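## Task

Carry the cardboard box, the masking-tape roll and the yellow sponge from the desk to the top of the low shelf, each set down below its matching sign: box below the blue sign, tape below the yellow sign, sponge below the green sign. The robot must not topple or finish leaning, or the task fails. An item that stays put only because the robot is still holding or propping it is not counted as placed.

## Robot and tools

ROBOT. A two-wheeled base (it drives and turns, never sideways) carries a lifting column with a tilting head (cam_head_left, cam_head_right) and two six-joint arms, each ending in a two-finger gripper with a wrist camera (cam_left_wrist, cam_right_wrist). nav_camera sits low at the front. Shoulder height S = 0.90 m + column_m. Folded, the robot is 0.73 m long, 0.62 m wide, S + 0.43 m tall, its front 0.40 m ahead of the column.

FRAMES. Base frame: origin on the floor under the column, between the drive wheels; x forward, y left, z up, metres. left_hand and right_hand are reported in it: the point where the fingers close, tips 8 mm further on; quat_wxyz rotates (0,0,1) onto the finger direction, hand y lies along the opening. base_odometry is in the frame the base had at scene start, built only from wheel turns (slip counts as motion); heading is left-positive, -3.142 to 3.142.

execute_actions. Arguments: actions (a list holding one action, or empty to just read state and images) and cameras (list of camera names or "all"; omitted or null gives all, [] gives none; a bad name rejects the call). An action may contain:
- base: exactly one relative move, measured from the last reported base position. translate_m: metres, -3 to 3, positive forward. rotate_rad: radians, -3.2 to 3.2, positive counter-clockwise seen from above.
- joints: a map of joint name to absolute target. column_m 0 to 0.8 m (±0.005); head_tilt_rad -0.61 to 1.308 (0 about level, positive looks down); left_/right_joint1_rad -2.879 to 2.879; joint2 0 to 3.141; joint3 0 to 3.019; joint4 -1.692 to 1.57; joint5 -1.57 to 1.57 (positive swings the hand to the robot's right); joint6 -2.094 to 2.094 (positive clockwise seen from behind the hand); left_/right_gripper_m 0 to 0.093 m fingertip gap. Joint1 turns about a forward axis tilted 0.524 rad up through the shoulder.
- speeds: top-speed caps for this action only, translate_m 0.05 to 0.8 m/s, rotate_rad 0.1 to 1 rad/s (defaults are the maxima). A base move needing over 8.667 s is rejected.
All motions in an action start at once. Out-of-range values or unknown keys reject the whole call. Joints left out may still be driving toward earlier targets. After a result shows a stop, any later motion, wait or finished_scene calls in that same reply are skipped.

wait: seconds 0 to 10; nothing new commanded, returns state and images. zoom_image: camera plus region [x0, y0, x1, y1] in pixels of its latest full image (origin top-left, at most 504 by 504). finished_scene: scene number; ends the scene for good and reports success, so the goal must already hold stably.

ARM GEOMETRY. With joint1 at -1.57 (left) or 1.57 (right) and joints 5, 6 at 0, the arm moves in a forward vertical plane 0.23 m off centre. Let a = j2 - 0.35, b = 1.05 + j2 - j3, c = b - j4 (c = 1.57 means fingers straight down). Hand distance ahead = 0.12 + 0.39 sin a + 0.38 cos b + 0.25 cos c; height = S + 0.39 cos a - 0.38 sin b - 0.25 sin c. E.g. j2, j3, j4 = 0.93, 0.78, 0.14 gives 0.60 m ahead, 0.25 m below S. Expect the real hand up to 5 cm lower and nearer (about 12 cm with heavy or far loads); trust the reported hand to 1-3 cm. Empty reach about 1 m; lowest about 0.99 m under S at 0.3 m ahead. Floor: fingers down, 0.45-0.5 m ahead, column_m 0.3, then lower the column (to 0.02 m). Below 0.4 m height the housing blocks hands nearer than 0.45 m. Avoid arm moves with column_m under 0.3.

LOADS (fingers down): 3.2 kg at ~0.4 m ahead, 0.3-0.7 m under S; 2 kg to 0.6 m ahead, 0.21-0.7 m under S; 1 kg to 0.8 m ahead, 0.3-0.55 m under S; 0.3 kg to 0.6 m ahead, 0.14 m above to 0.7 m under S. Up to 0.2 kg allows fingers only 0.35 rad below level. A gripper holds 2-6 kg.

GRIPPING. Command a gap smaller than the object; off_target is then normal. A reading 0.002 m or more above the target means something is held. Fingers are 7 cm long, 1 cm wider outside at the tips and 5 cm at the base; hand body 10 x 7 cm; wrist camera sticks out 11 cm on one side. Changes below about 0.03 rad (0.08 for joints 2, 3) may not move a joint; for gentle contact step about 0.05 rad per call from your last target.

RESULTS. base_status and joint_status: done, off_target, contact_stop (base or column only), time_out, not_followed, limit_stop_at_motor_heat. "joint command not followed" plus a cause line means a self-collision check blocked that arm; back the first-moved joints off at least 0.05 rad, or move the other arm away. on_its_own covers uncommanded behaviour; "held at" is a held target. motor_effort lists left_wheel and right_wheel in percent (bracket = peak). base_tilt in degrees, forward/right positive, ~1 degree fixed bias. If turned_by_wheels and turned_by_imu differ by over ~4% and 0.05 rad, the base hit or slipped. wheel_motors_off = 1 while the wheels are cut. Joint torques come per arm joint, offset and noisy. MOTOR HOT warns near 85 °C; OVER-TEMPERATURE FAULT means the arm dropped.

AVOID. A blocked arm keeps pushing and heats up (worst with joint5 far over); resend its reported positions to relax it (a held load sinks ~1 cm per kg). The column halts on touch-down; it then refuses to go down until raised 0.2 m. Base stalls: back off 0.05 m before retrying or turning. Tabletops between 0.30 m and S - 0.26 m can hit the column. Forward tilt dropping 0.5 degrees means leaning back: reverse 0.05 m. About 3 s of hard base pushing cuts the wheels for 2 s. Never let the arms collide or press together. Avoid drops, slams and toppling items; loose items may get nudged. Thinking time passes while the robot holds its last command.

CAMERAS. Images are 896x504; calibration uses OpenCV pinhole plus radial distortion, K in pixels, T_world_to_cam mapping base-frame points into each camera, with small errors; changed poses are listed in results.

Each tool is called after ">>>" by a JSON object that holds its "fn" and its "kwargs".

## Session

>>> {"fn": "execute_actions", "kwargs": {"actions": []}}

Scene clock: 0.00 s.
Joint torques (N m, as the arm reports them, + toward a larger angle): no reading
base_odometry: x=+0.000 y=+0.000 heading=+0.000 (m, m, rad; odometry frame)
turned_by_wheels: +0.000 (rad since the last result)
turned_by_imu: +0.000 (rad since the last result)
base_tilt: forward=-0.7 right=+0.3 (deg)
base_status: not commanded
joint_positions: column_m=+0.553 head_tilt_rad=+0.876 left_joint1_rad=-1.554 left_joint2_rad=+0.887 left_joint3_rad=+0.357 left_joint4_rad=-0.975 left_joint5_rad=+0.057 left_joint6_rad=-0.067 left_gripper_m=+0.094 right_joint1_rad=+1.573 right_joint2_rad=+0.864 right_joint3_rad=+0.399 right_joint4_rad=-0.970 right_joint5_rad=+0.040 right_joint6_rad=+0.089 right_gripper_m=+0.094
joint_status: not commanded
wheel_motors_off: 0
motor_effort: left_wheel=+3 right_wheel=+3 (%)
left_hand: x=+0.1155 y=+0.2178 z=+1.2664 quat_wxyz=(+0.471, +0.050, -0.881, +0.005) (m; base frame)
right_hand: x=+0.1427 y=-0.2319 z=+1.2575 quat_wxyz=(+0.439, -0.030, -0.897, +0.037) (m; base frame)
pictures: cam_head_left, cam_head_right, cam_left_wrist, cam_right_wrist, nav_camera
Images, in order (width x height): cam_head_left 896x504, cam_head_right 896x504, cam_left_wrist 896x504, cam_right_wrist 896x504, nav_camera 896x504.

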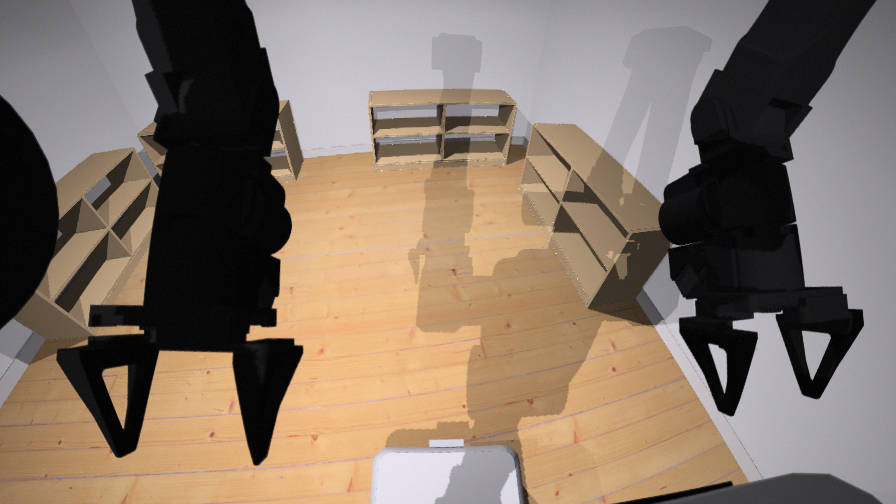

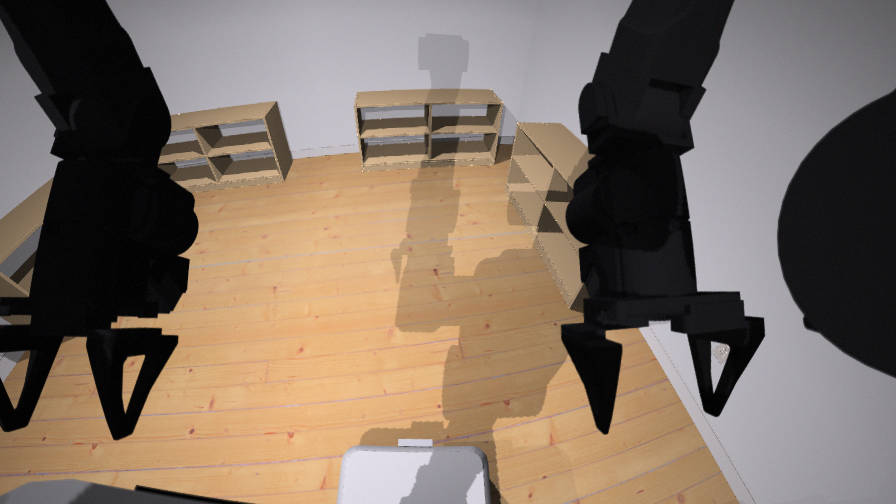

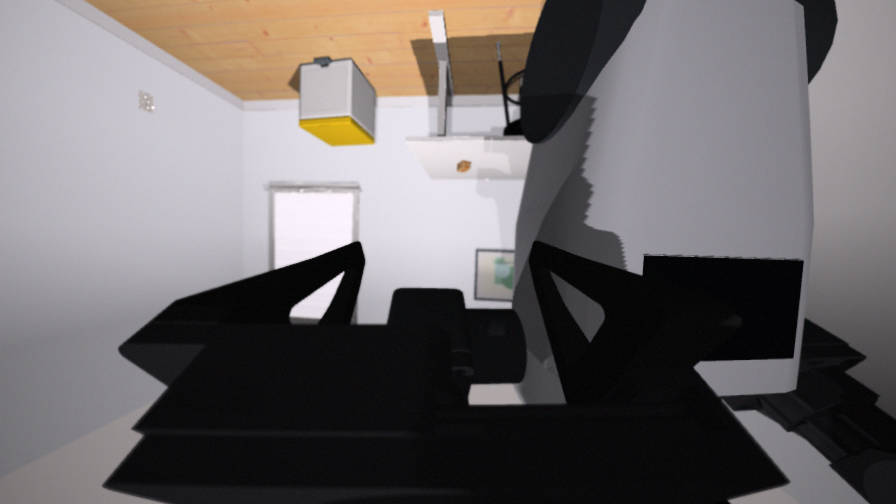

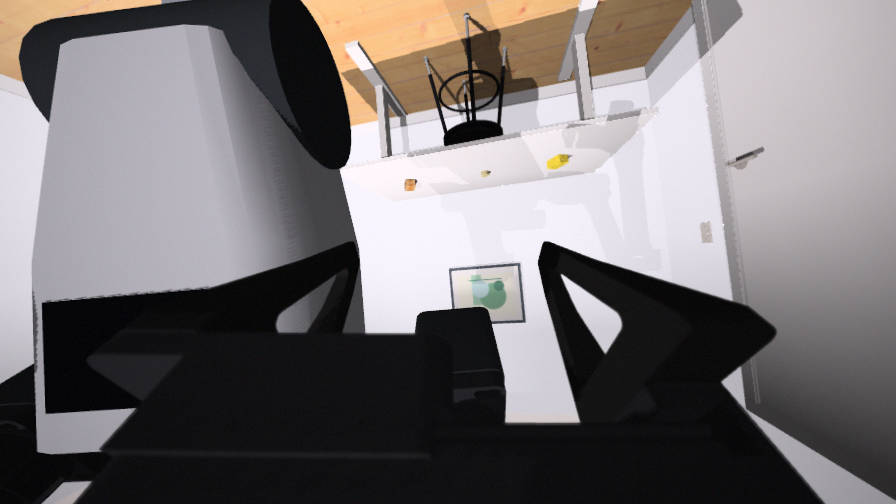

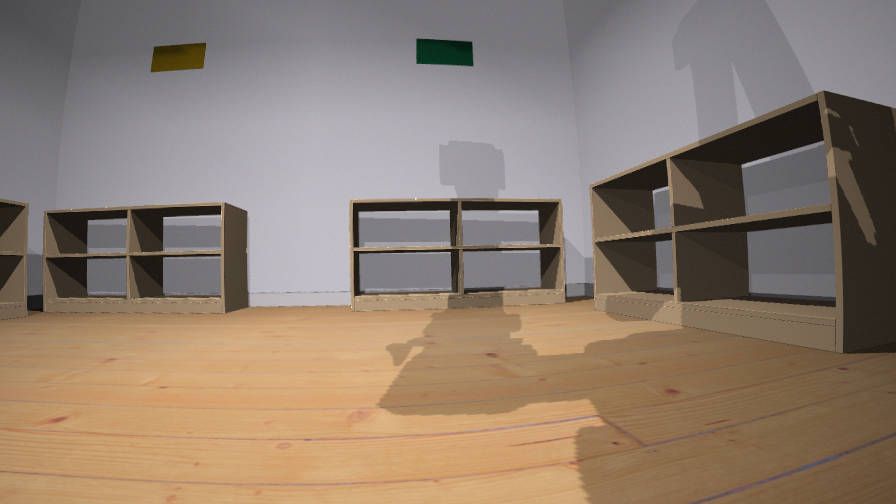

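>>> {"fn": "zoom_image", "kwargs": {"camera": "cam_right_wrist", "region": [340, 0, 700, 240]}}

>>> {"fn": "execute_actions", "kwargs": {"actions": [{"joints": {"head_tilt_rad": 0.25}}], "cameras": ["cam_head_left", "cam_head_right"]}}

Region (340, 0, 700, 240) of cam_right_wrist's 896x504 image, scaled by 1.400, with more detail than that image has.

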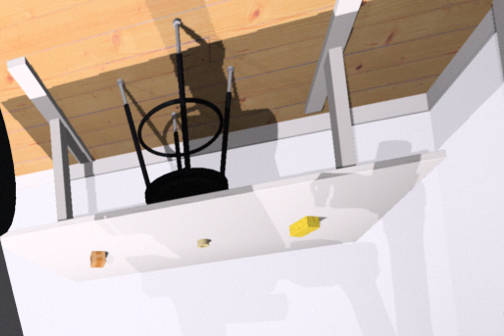

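Scene clock: 1.03 s.
Joint torques (N m, as the arm reports them, + toward a larger angle): left_arm=[-1.74 -7.32 -1.2  -1.47  0.07  0.02] | right_arm=[-0.09 -7.47 -0.64 -1.09  0.06  0.05]
base_odometry: x=+0.000 y=+0.000 heading=+0.000 (m, m, rad; odometry frame)
turned_by_wheels: +0.000 (rad since the last result)
turned_by_imu: +0.000 (rad since the last result)
base_tilt: forward=-0.7 right=+0.3 (deg)
base_status: not commanded
joint_positions: column_m=+0.553 head_tilt_rad=+0.270 left_joint1_rad=-1.554 left_joint2_rad=+0.887 left_joint3_rad=+0.357 left_joint4_rad=-0.975 left_joint5_rad=+0.057 left_joint6_rad=-0.067 left_gripper_m=+0.094 right_joint1_rad=+1.573 right_joint2_rad=+0.864 right_joint3_rad=+0.399 right_joint4_rad=-0.970 right_joint5_rad=+0.040 right_joint6_rad=+0.089 right_gripper_m=+0.094
joint_status: all done
wheel_motors_off: 0
motor_effort: left_wheel=+2(3) right_wheel=+4(4) (%)
left_hand: x=+0.1155 y=+0.2178 z=+1.2664 quat_wxyz=(+0.471, +0.050, -0.881, +0.005) (m; base frame)
right_hand: x=+0.1427 y=-0.2319 z=+1.2575 quat_wxyz=(+0.439, -0.030, -0.897, +0.037) (m; base frame)
pictures: cam_head_left, cam_head_right
camera_calibration (this result's frames):
cam_head_left: T_world_to_cam=[[-0.0446099, -0.998885, 0.0154738, 0.0426196], [-0.184965, -0.00696293, -0.98272, 1.50468], [0.981732, -0.0467012, -0.184448, 0.161491], [0, 0, 0, 1]] pos_world=[0.121674, 0.0605908, 1.50781]
cam_head_right: T_world_to_cam=[[-0.0590381, -0.998184, 0.0119975, -0.065378], [-0.181967, -0.00105612, -0.983304, 1.50826], [0.981531, -0.0602355, -0.181574, 0.159786], [0, 0, 0, 1]] pos_world=[0.113759, -0.0540415, 1.51288]
Images, in order (width x height): cam_head_left 896x504, cam_head_right 896x504.

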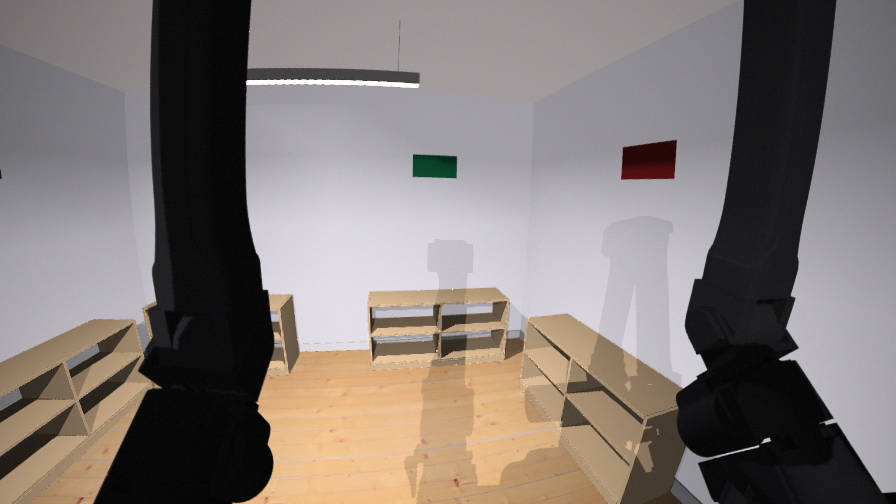

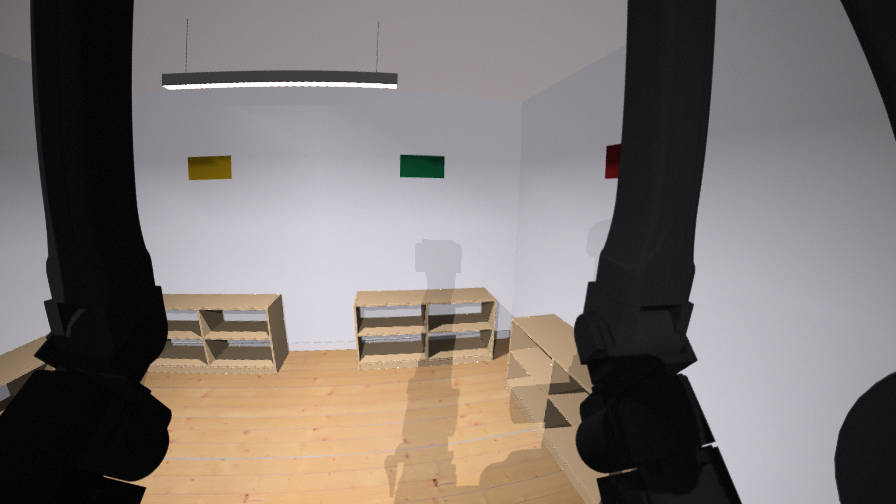

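>>> {"fn": "execute_actions", "kwargs": {"actions": [{"base": {"rotate_rad": -2.95}, "joints": {"head_tilt_rad": 0.6, "column_m": 0.4}}]}}

Scene clock: 6.83 s.
Joint torques (N m, as the arm reports them, + toward a larger angle): left_arm=[-1.51 -6.61 -1.27 -1.51  0.08  0.01] | right_arm=[ 0.17 -7.42 -0.6  -1.1   0.03  0.06]
base_odometry: x=+0.000 y=+0.000 heading=-2.949 (m, m, rad; odometry frame)
turned_by_wheels: -2.949 (rad since the last result)
turned_by_imu: -2.904 (rad since the last result)
base_tilt: forward=-0.8 right=+0.3 (deg)
base_status: done
joint_positions: column_m=+0.400 head_tilt_rad=+0.604 left_joint1_rad=-1.554 left_joint2_rad=+0.887 left_joint3_rad=+0.357 left_joint4_rad=-0.975 left_joint5_rad=+0.057 left_joint6_rad=-0.067 left_gripper_m=+0.094 right_joint1_rad=+1.573 right_joint2_rad=+0.864 right_joint3_rad=+0.399 right_joint4_rad=-0.970 right_joint5_rad=+0.040 right_joint6_rad=+0.089 right_gripper_m=+0.094
joint_status: all done
wheel_motors_off: 0
motor_effort: left_wheel=+5(53) right_wheel=-6(48) (%)
left_hand: x=+0.1155 y=+0.2178 z=+1.1136 quat_wxyz=(+0.471, +0.050, -0.881, +0.005) (m; base frame)
right_hand: x=+0.1427 y=-0.2319 z=+1.1047 quat_wxyz=(+0.439, -0.030, -0.897, +0.037) (m; base frame)
pictures: cam_head_left, cam_head_right, cam_left_wrist, cam_right_wrist, nav_camera
camera_calibration (this result's frames):
cam_head_left: T_world_to_cam=[[-0.0370687, -0.998885, 0.0292471, 0.0255172], [-0.497001, -0.00696293, -0.867722, 1.21072], [0.866958, -0.0467012, -0.496189, 0.571119], [0, 0, 0, 1]] pos_world=[0.107537, 0.0605908, 1.3332]
cam_head_right: T_world_to_cam=[[-0.051839, -0.998184, 0.0306945, -0.0898188], [-0.49436, -0.00105612, -0.869256, 1.21554], [0.86771, -0.0602355, -0.493408, 0.569935], [0, 0, 0, 1]] pos_world=[0.101722, -0.0540415, 1.34059]
cam_left_wrist: T_world_to_cam=[[0.0947228, -0.995009, -0.0313771, 0.242709], [0.0476638, -0.0269497, 0.9985, -1.10835], [-0.994362, -0.0960763, 0.0448732, 0.206777], [0, 0, 0, 1]] pos_world=[0.23545, 0.231494, 1.10503]
cam_right_wrist: T_world_to_cam=[[-0.0133759, -0.994596, 0.102951, -0.344209], [-0.0349867, 0.103363, 0.994028, -1.06005], [-0.999298, 0.00969409, -0.0361802, 0.308706], [0, 0, 0, 1]] pos_world=[0.266797, -0.235772, 1.10033]
Images, in order (width x height): cam_head_left 896x504, cam_head_right 896x504, cam_left_wrist 896x504, cam_right_wrist 896x504, nav_camera 896x504.

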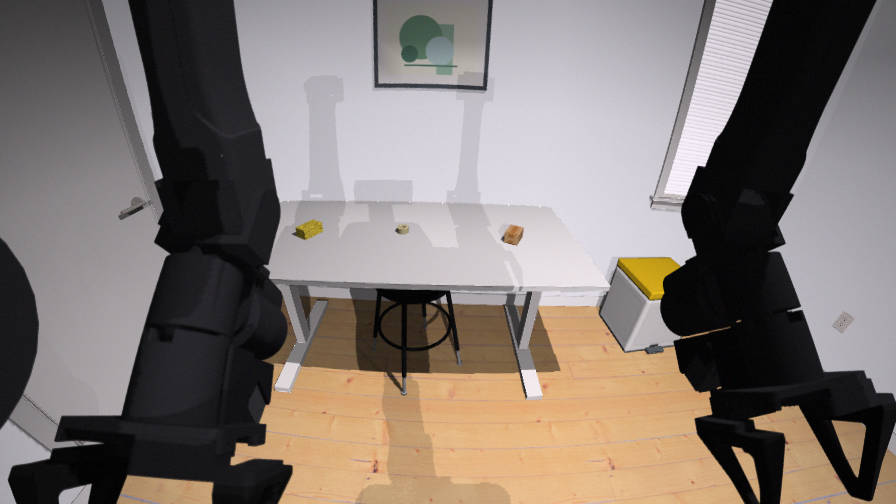

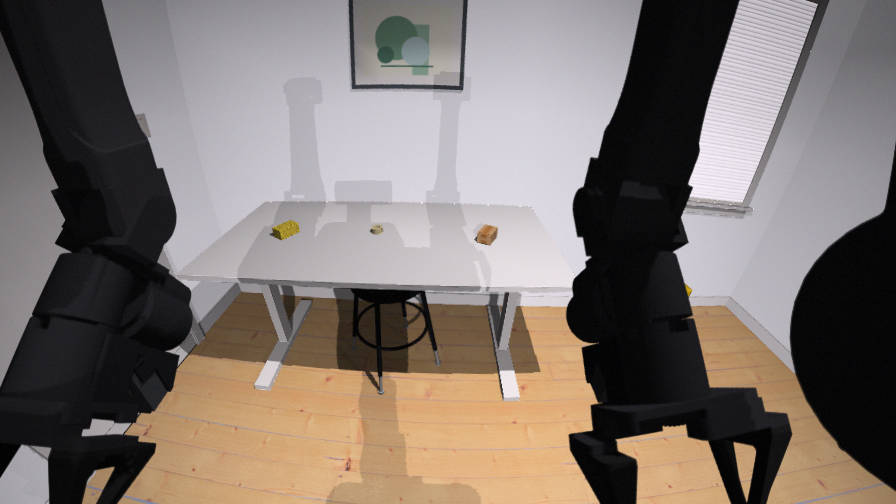

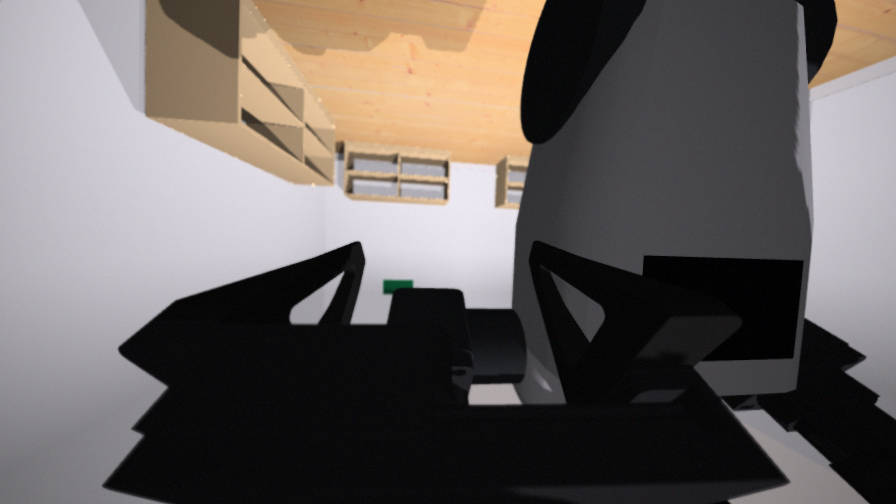

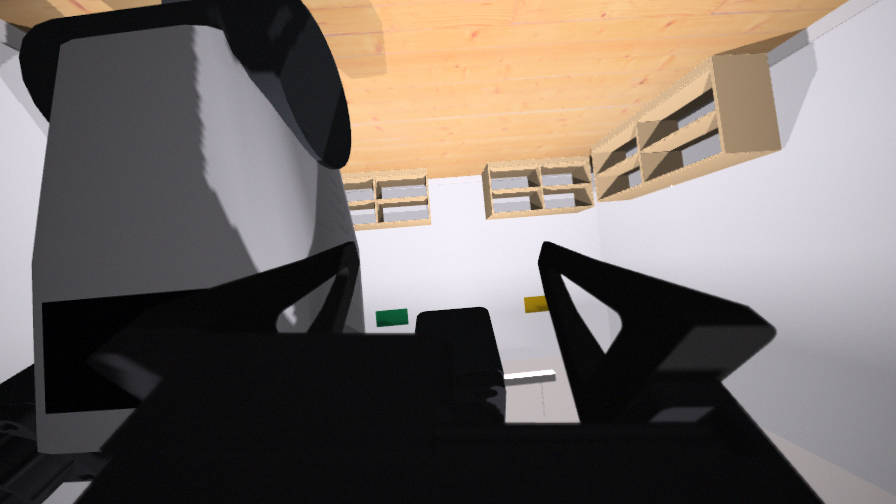

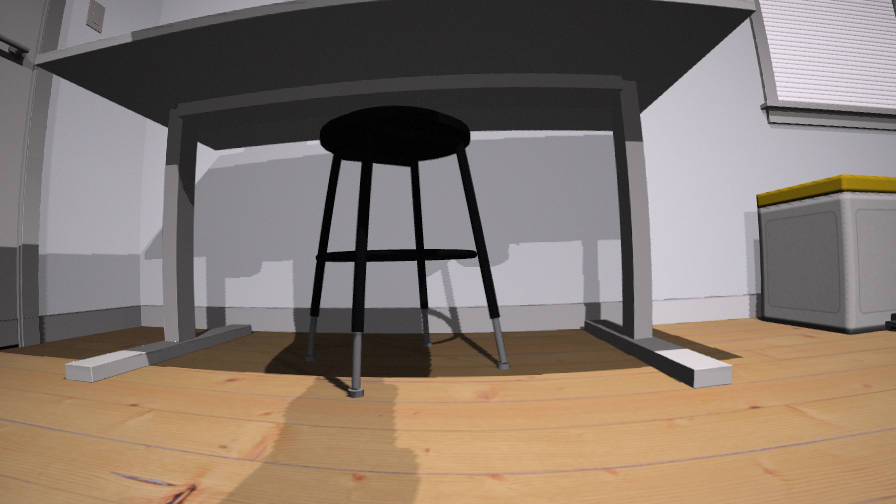

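>>> {"fn": "zoom_image", "kwargs": {"camera": "cam_head_left", "region": [270, 190, 450, 290]}}

>>> {"fn": "zoom_image", "kwargs": {"camera": "cam_head_left", "region": [440, 190, 620, 300]}}

>>> {"fn": "zoom_image", "kwargs": {"camera": "cam_head_right", "region": [170, 190, 410, 300]}}

>>> {"fn": "zoom_image", "kwargs": {"camera": "cam_head_right", "region": [400, 190, 580, 300]}}

Region (270, 190, 450, 290) of cam_head_left's 896x504 image, scaled by 2.800, with more detail than that image has.

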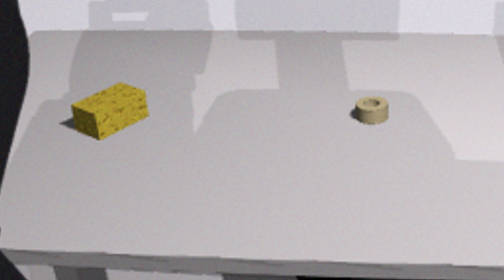

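Region (440, 190, 620, 300) of cam_head_left's 896x504 image, scaled by 2.800, with more detail than that image has.

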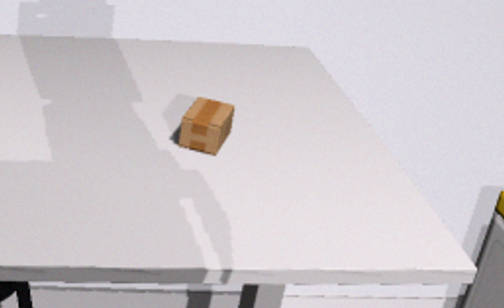

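Region (170, 190, 410, 300) of cam_head_right's 896x504 image, scaled by 2.100, with more detail than that image has; it fills the top 231 rows of this view, and the rest is white.

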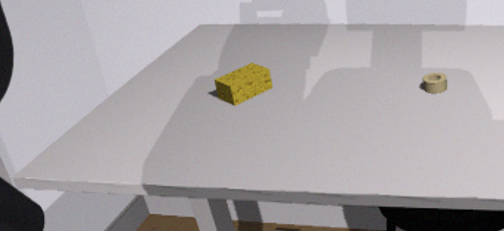

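Region (400, 190, 580, 300) of cam_head_right's 896x504 image, scaled by 2.800, with more detail than that image has.

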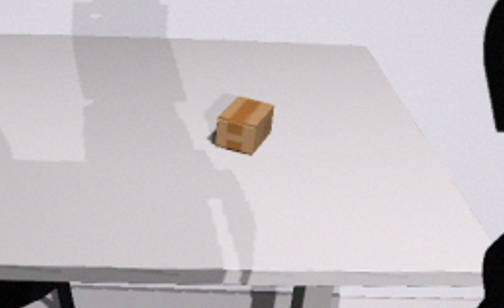

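>>> {"fn": "zoom_image", "kwargs": {"camera": "nav_camera", "region": [0, 0, 200, 120]}}

>>> {"fn": "zoom_image", "kwargs": {"camera": "nav_camera", "region": [600, 0, 800, 120]}}

Region (0, 0, 200, 120) of nav_camera's 896x504 image, scaled by 2.520, with more detail than that image has; it fills the top 302 rows of this view, and the rest is white.

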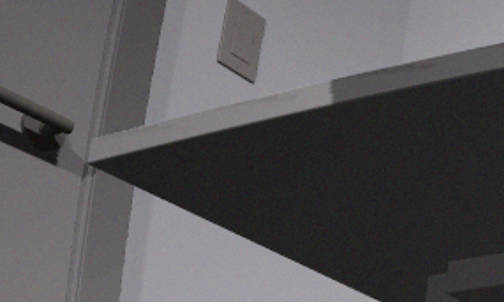

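Region (600, 0, 800, 120) of nav_camera's 896x504 image, scaled by 2.520, with more detail than that image has; it fills the top 302 rows of this view, and the rest is white.

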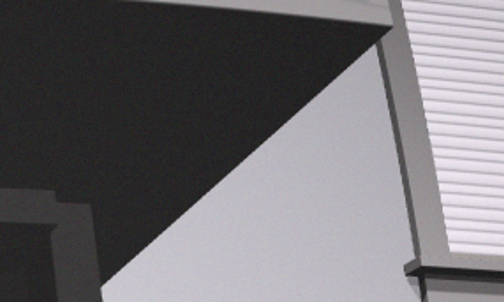

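>>> {"fn": "execute_actions", "kwargs": {"actions": [{"base": {"rotate_rad": -0.035}, "joints": {"head_tilt_rad": 0.75, "column_m": 0.45, "left_joint1_rad": -1.57, "left_joint2_rad": 1.668, "left_joint3_rad": 1.84, "left_joint4_rad": -0.69, "left_joint5_rad": 0, "left_joint6_rad": 0, "right_joint1_rad": 1.57, "right_joint2_rad": 1.591, "right_joint3_rad": 1.63, "right_joint4_rad": -0.56, "right_joint5_rad": 0, "right_joint6_rad": 0.42}}], "cameras": ["cam_head_left"]}}

Scene clock: 13.67 s.
Joint torques (N m, as the arm reports them, + toward a larger angle): left_arm=[ -2.48 -24.05   6.52   1.04  -0.07   0.06] | right_arm=[ -0.31 -21.27   5.94   0.83  -0.01   0.18]
base_odometry: x=+0.000 y=+0.000 heading=-2.982 (m, m, rad; odometry frame)
turned_by_wheels: -0.034 (rad since the last result)
turned_by_imu: -0.035 (rad since the last result)
base_tilt: forward=-0.7 right=+0.3 (deg)
base_status: done
joint_positions: column_m=+0.450 head_tilt_rad=+0.752 left_joint1_rad=-1.563 left_joint2_rad=+1.664 left_joint3_rad=+1.829 left_joint4_rad=-0.699 left_joint5_rad=+0.003 left_joint6_rad=-0.006 left_gripper_m=+0.094 right_joint1_rad=+1.573 right_joint2_rad=+1.588 right_joint3_rad=+1.623 right_joint4_rad=-0.567 right_joint5_rad=+0.002 right_joint6_rad=+0.405 right_gripper_m=+0.094
joint_status: all done
wheel_motors_off: 0
motor_effort: left_wheel=+7(29) right_wheel=-10(34) (%)
left_hand: x=+0.7365 y=+0.2296 z=+0.9076 quat_wxyz=(+0.005, +0.005, -1.000, -0.002) (m; base frame)
right_hand: x=+0.6883 y=-0.2245 z=+0.9067 quat_wxyz=(+0.004, -0.201, -0.980, +0.001) (m; base frame)
pictures: cam_head_left
camera_calibration (this result's frames):
cam_head_left: T_world_to_cam=[[-0.0323323, -0.998885, 0.0344109, 0.016406], [-0.619943, -0.00696293, -0.784616, 1.14084], [0.783981, -0.0467012, -0.619026, 0.776417], [0, 0, 0, 1]] pos_world=[0.0990881, 0.0605908, 1.37518]
Images, in order (width x height): cam_head_left 896x504.

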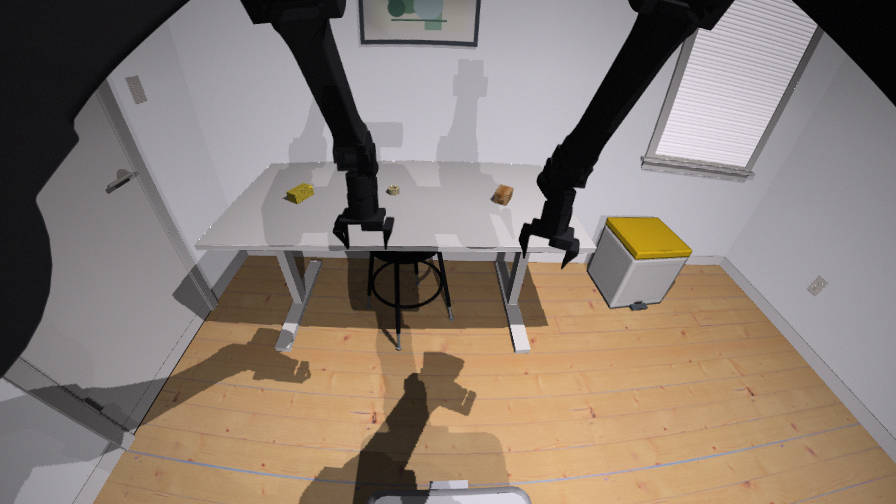

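>>> {"fn": "execute_actions", "kwargs": {"actions": [{"base": {"translate_m": 0.54}, "joints": {"head_tilt_rad": 0.9}}]}}

Scene clock: 16.47 s.
Joint torques (N m, as the arm reports them, + toward a larger angle): left_arm=[ -1.49 -24.28   6.68   0.81  -0.04   0.05] | right_arm=[ -0.04 -20.98   6.03   0.99   0.01   0.18]
base_odometry: x=-0.533 y=-0.085 heading=-2.983 (m, m, rad; odometry frame)
turned_by_wheels: +0.000 (rad since the last result)
turned_by_imu: -0.001 (rad since the last result)
base_tilt: forward=-0.7 right=+0.2 (deg)
base_status: done
joint_positions: column_m=+0.450 head_tilt_rad=+0.901 left_joint1_rad=-1.564 left_joint2_rad=+1.664 left_joint3_rad=+1.829 left_joint4_rad=-0.698 left_joint5_rad=+0.003 left_joint6_rad=-0.006 left_gripper_m=+0.094 right_joint1_rad=+1.573 right_joint2_rad=+1.588 right_joint3_rad=+1.623 right_joint4_rad=-0.567 right_joint5_rad=+0.002 right_joint6_rad=+0.405 right_gripper_m=+0.094
joint_status: all done
wheel_motors_off: 0
motor_effort: left_wheel=-1(53) right_wheel=+0(66) (%)
left_hand: x=+0.7368 y=+0.2290 z=+0.9077 quat_wxyz=(+0.005, +0.005, -1.000, -0.002) (m; base frame)
right_hand: x=+0.6883 y=-0.2245 z=+0.9067 quat_wxyz=(+0.004, -0.201, -0.980, +0.001) (m; base frame)
pictures: cam_head_left, cam_head_right, cam_left_wrist, cam_right_wrist, nav_camera
camera_calibration (this result's frames):
cam_head_left: T_world_to_cam=[[-0.0268579, -0.998885, 0.0388347, 0.00977996], [-0.729687, -0.00696293, -0.683745, 1.00148], [0.683253, -0.0467012, -0.728686, 0.938917], [0, 0, 0, 1]] pos_world=[0.089513, 0.0605908, 1.36855]
cam_head_right: T_world_to_cam=[[-0.0405538, -0.998184, 0.0445514, -0.111812], [-0.727613, -0.00105612, -0.685987, 1.00743], [0.684788, -0.0602355, -0.726248, 0.938048], [0, 0, 0, 1]] pos_world=[0.0861199, -0.0540415, 1.37732]
cam_left_wrist: T_world_to_cam=[[0.00412517, -0.999989, 0.00232038, 0.225887], [-0.79961, -0.00190512, 0.600516, 0.0477318], [-0.600505, -0.00433263, -0.799609, 1.29018], [0, 0, 0, 1]] pos_world=[0.811996, 0.231565, 1.00245]
cam_right_wrist: T_world_to_cam=[[-0.395565, -0.918285, 0.0167679, 0.0492186], [-0.736777, 0.328172, 0.591154, 0.0539106], [-0.54835, 0.221486, -0.806385, 1.28225], [0, 0, 0, 1]] pos_world=[0.762309, -0.256494, 1.00129]
Images, in order (width x height): cam_head_left 896x504, cam_head_right 896x504, cam_left_wrist 896x504, cam_right_wrist 896x504, nav_camera 896x504.

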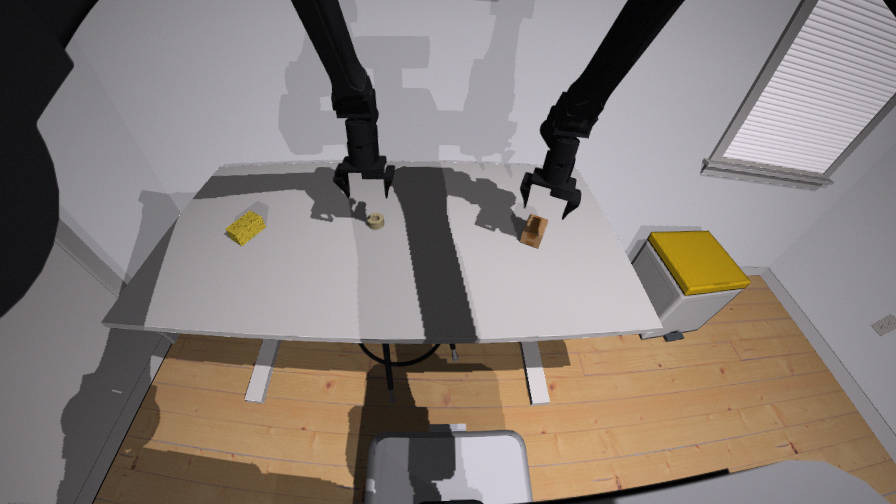

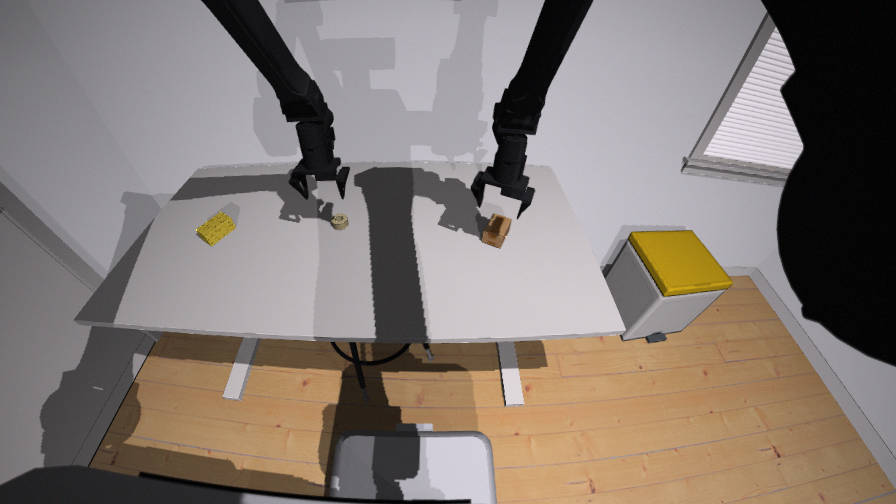

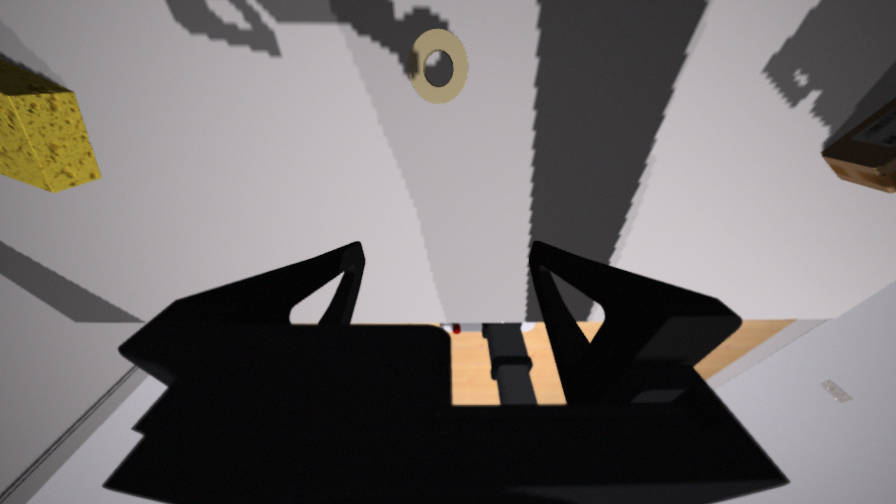

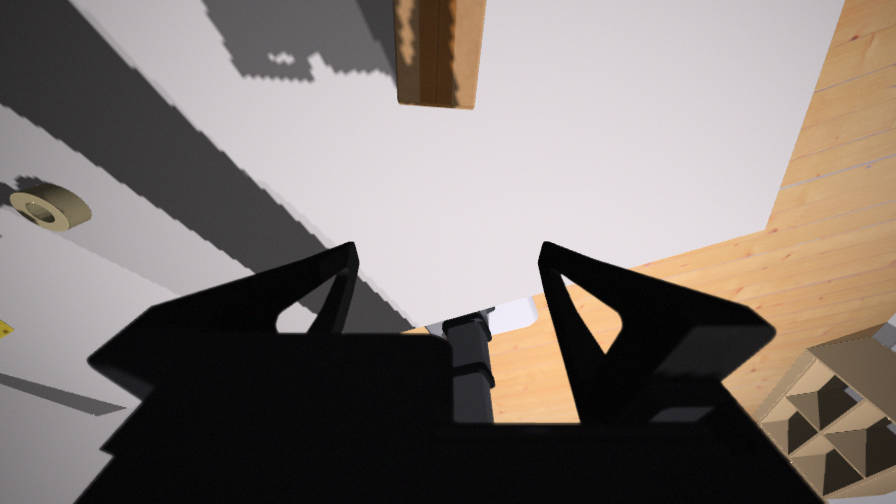

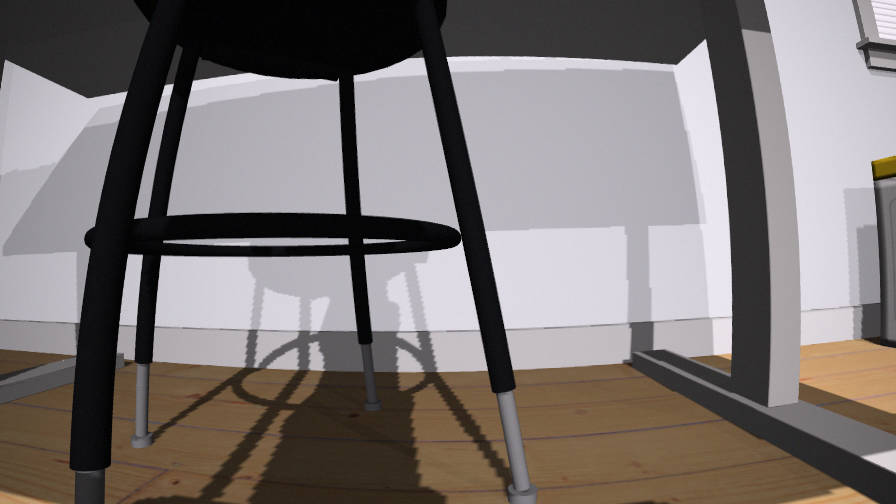

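>>> {"fn": "zoom_image", "kwargs": {"camera": "cam_left_wrist", "region": [380, 10, 500, 120]}}

>>> {"fn": "zoom_image", "kwargs": {"camera": "cam_head_left", "region": [310, 140, 610, 270]}}

>>> {"fn": "zoom_image", "kwargs": {"camera": "cam_head_left", "region": [330, 330, 560, 504]}}

Region (380, 10, 500, 120) of cam_left_wrist's 896x504 image, scaled by 4.200, with more detail than that image has; it fills the top 462 rows of this view, and the rest is white.

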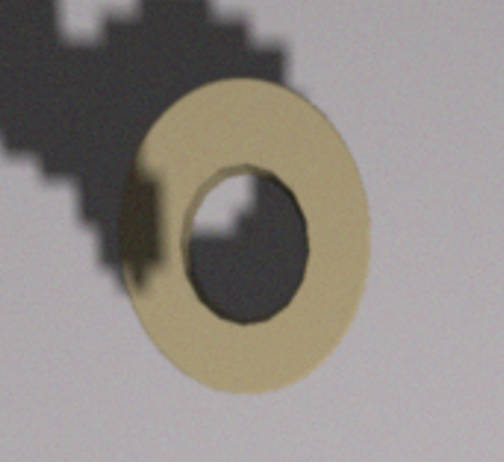

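Region (310, 140, 610, 270) of cam_head_left's 896x504 image, scaled by 1.680, with more detail than that image has; it fills the top 218 rows of this view, and the rest is white.

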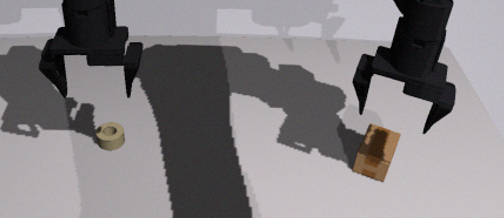

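Region (330, 330, 560, 504) of cam_head_left's 896x504 image, scaled by 2.191, with more detail than that image has; it fills the top 381 rows of this view, and the rest is white.

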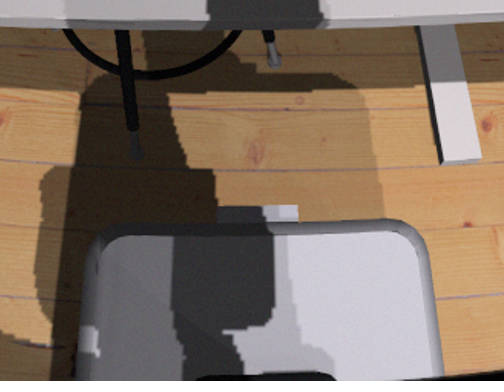

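>>> {"fn": "execute_actions", "kwargs": {"actions": [{"base": {"translate_m": 0.082}, "joints": {"column_m": 0.39, "right_joint1_rad": 1.515, "right_joint6_rad": 0.465}}], "cameras": ["cam_head_left", "cam_left_wrist", "cam_right_wrist"]}}

Scene clock: 19.10 s.
Joint torques (N m, as the arm reports them, + toward a larger angle): left_arm=[ -1.77 -23.83   6.66   1.01  -0.04   0.07] | right_arm=[ -0.63 -20.17   6.08   0.68   0.08   0.21]
base_odometry: x=-0.614 y=-0.098 heading=-2.983 (m, m, rad; odometry frame)
turned_by_wheels: +0.000 (rad since the last result)
turned_by_imu: -0.001 (rad since the last result)
base_tilt: forward=-0.8 right=+0.1 (deg)
base_status: done
joint_positions: column_m=+0.390 head_tilt_rad=+0.902 left_joint1_rad=-1.564 left_joint2_rad=+1.664 left_joint3_rad=+1.830 left_joint4_rad=-0.698 left_joint5_rad=+0.003 left_joint6_rad=-0.006 left_gripper_m=+0.094 right_joint1_rad=+1.509 right_joint2_rad=+1.588 right_joint3_rad=+1.623 right_joint4_rad=-0.566 right_joint5_rad=+0.001 right_joint6_rad=+0.450 right_gripper_m=+0.094
joint_status: all done
wheel_motors_off: 0
motor_effort: left_wheel=+0(29) right_wheel=+1(33) (%)
left_hand: x=+0.7371 y=+0.2290 z=+0.8479 quat_wxyz=(+0.004, +0.005, -1.000, -0.002) (m; base frame)
right_hand: x=+0.6880 y=-0.2685 z=+0.8481 quat_wxyz=(-0.002, -0.238, -0.971, +0.027) (m; base frame)
pictures: cam_head_left, cam_left_wrist, cam_right_wrist
camera_calibration (this result's frames):
cam_head_left: T_world_to_cam=[[-0.0268498, -0.998885, 0.0388403, 0.0120975], [-0.729831, -0.00696293, -0.683593, 0.960331], [0.683101, -0.0467012, -0.72883, 0.895483], [0, 0, 0, 1]] pos_world=[0.0894989, 0.0605908, 1.30866]
cam_left_wrist: T_world_to_cam=[[0.00411877, -0.999989, 0.00232085, 0.226029], [-0.800068, -0.00190302, 0.599906, 0.0847351], [-0.599895, -0.00432772, -0.800067, 1.24249], [0, 0, 0, 1]] pos_world=[0.812224, 0.231565, 0.942714]
cam_right_wrist: T_world_to_cam=[[-0.464737, -0.883043, 0.0652231, 0.0256097], [-0.709421, 0.415414, 0.569344, 0.125827], [-0.52985, 0.218325, -0.819508, 1.24206], [0, 0, 0, 1]] pos_world=[0.759274, -0.300829, 0.944572]
Images, in order (width x height): cam_head_left 896x504, cam_left_wrist 896x504, cam_right_wrist 896x504.

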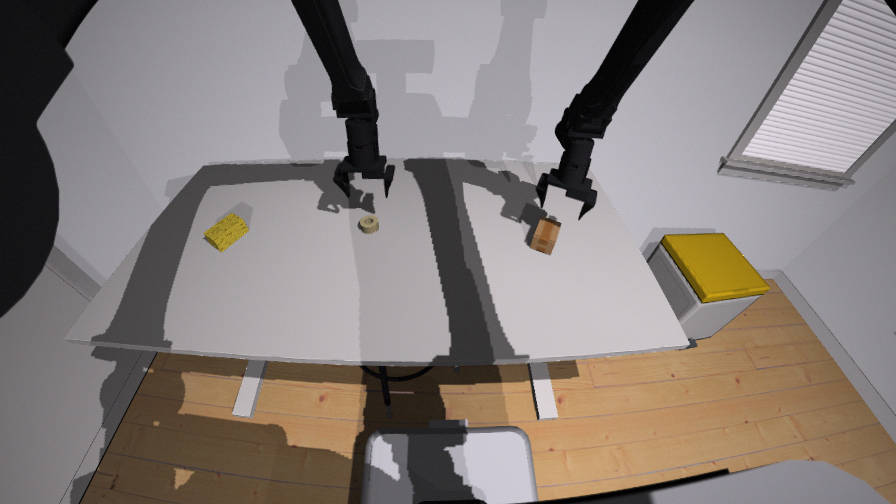

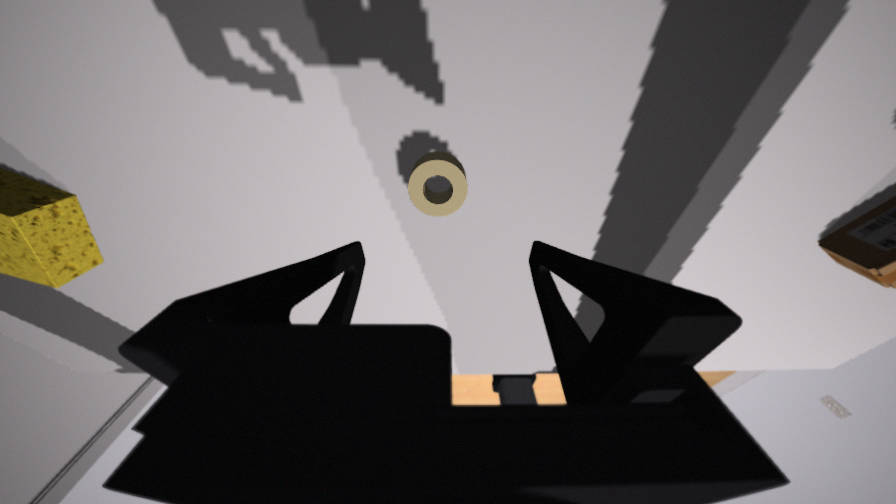

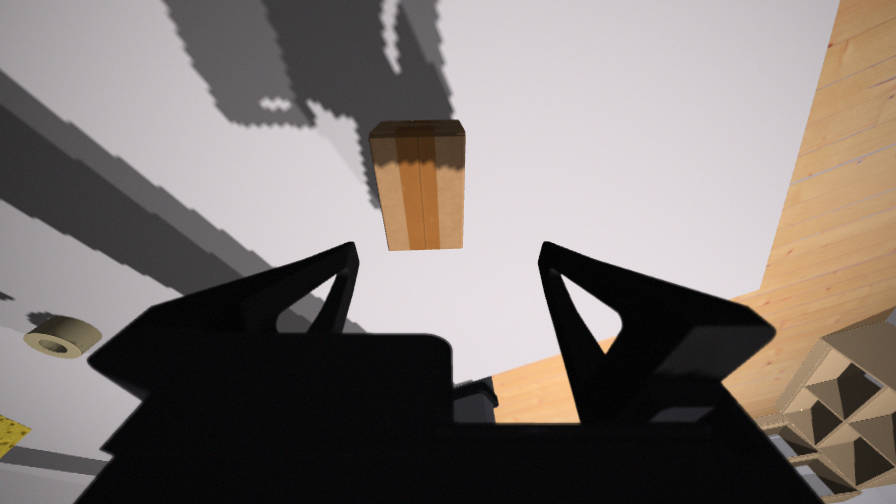

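>>> {"fn": "execute_actions", "kwargs": {"actions": [{"joints": {"column_m": 0.345, "right_joint5_rad": -0.055}}], "cameras": ["cam_left_wrist", "cam_right_wrist"]}}

Scene clock: 21.10 s.
Joint torques (N m, as the arm reports them, + toward a larger angle): left_arm=[ -1.6  -23.66   6.45   1.04  -0.02   0.1 ] | right_arm=[ -0.78 -20.99   5.91   0.83  -0.02   0.21]
base_odometry: x=-0.614 y=-0.098 heading=-2.983 (m, m, rad; odometry frame)
turned_by_wheels: +0.000 (rad since the last result)
turned_by_imu: -0.001 (rad since the last result)
base_tilt: forward=-0.7 right=+0.4 (deg)
base_status: not commanded
joint_positions: column_m=+0.345 head_tilt_rad=+0.902 left_joint1_rad=-1.564 left_joint2_rad=+1.664 left_joint3_rad=+1.830 left_joint4_rad=-0.698 left_joint5_rad=+0.003 left_joint6_rad=-0.006 left_gripper_m=+0.094 right_joint1_rad=+1.509 right_joint2_rad=+1.588 right_joint3_rad=+1.623 right_joint4_rad=-0.566 right_joint5_rad=-0.053 right_joint6_rad=+0.450 right_gripper_m=+0.094
joint_status: all done
wheel_motors_off: 0
motor_effort: left_wheel=+0(1) right_wheel=+0(1) (%)
left_hand: x=+0.7371 y=+0.2290 z=+0.8029 quat_wxyz=(+0.004, +0.005, -1.000, -0.002) (m; base frame)
right_hand: x=+0.6883 y=-0.2592 z=+0.8028 quat_wxyz=(+0.003, -0.238, -0.971, +0.001) (m; base frame)
pictures: cam_left_wrist, cam_right_wrist
camera_calibration (this result's frames):
cam_left_wrist: T_world_to_cam=[[0.00411877, -0.999989, 0.00232085, 0.226134], [-0.800068, -0.00190302, 0.599906, 0.111737], [-0.599895, -0.00432772, -0.800067, 1.20647], [0, 0, 0, 1]] pos_world=[0.812224, 0.231565, 0.897703]
cam_right_wrist: T_world_to_cam=[[-0.465122, -0.885085, 0.0168972, 0.0753865], [-0.710259, 0.384506, 0.58965, 0.12423], [-0.528388, 0.262258, -0.807482, 1.20383], [0, 0, 0, 1]] pos_world=[0.759389, -0.296758, 0.897546]
Images, in order (width x height): cam_left_wrist 896x504, cam_right_wrist 896x504.

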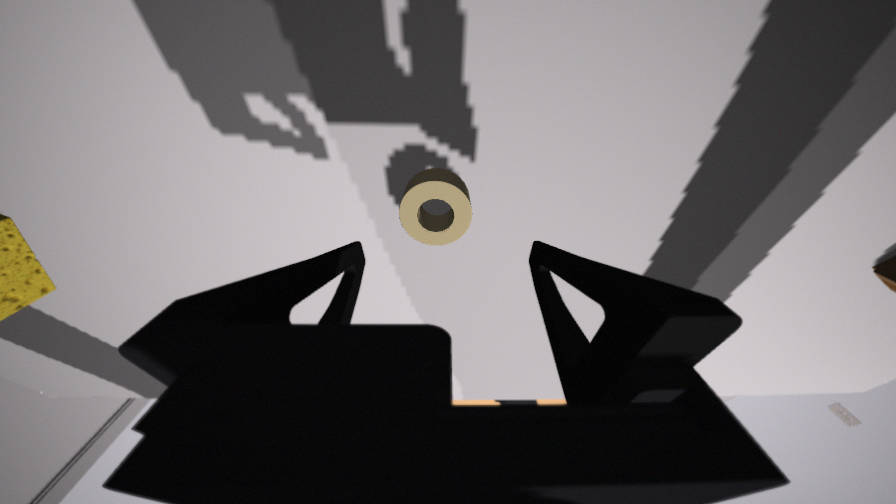

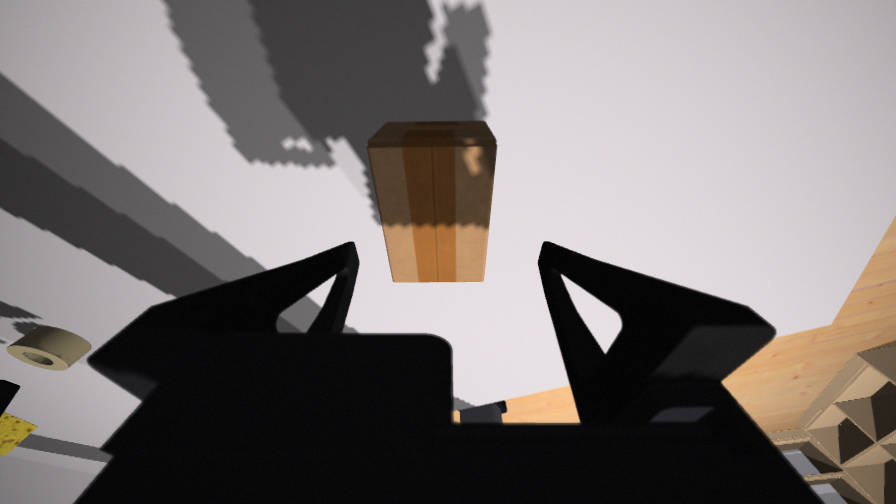

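>>> {"fn": "zoom_image", "kwargs": {"camera": "cam_right_wrist", "region": [340, 100, 560, 300]}}

>>> {"fn": "zoom_image", "kwargs": {"camera": "cam_left_wrist", "region": [340, 140, 560, 290]}}

Region (340, 100, 560, 300) of cam_right_wrist's 896x504 image, scaled by 2.291, with more detail than that image has; it fills the top 458 rows of this view, and the rest is white.

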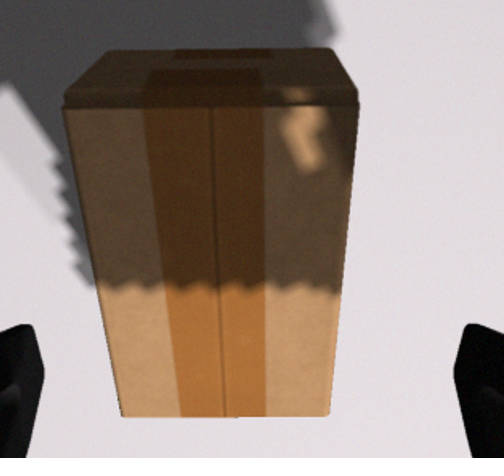

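Region (340, 140, 560, 290) of cam_left_wrist's 896x504 image, scaled by 2.291, with more detail than that image has; it fills the top 344 rows of this view, and the rest is white.

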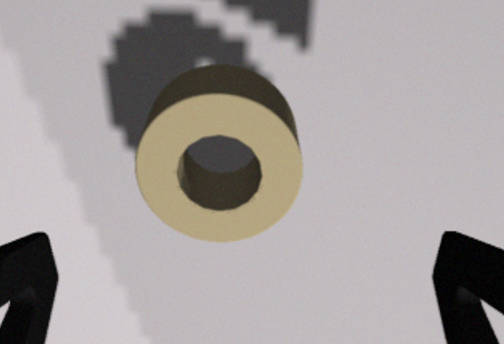

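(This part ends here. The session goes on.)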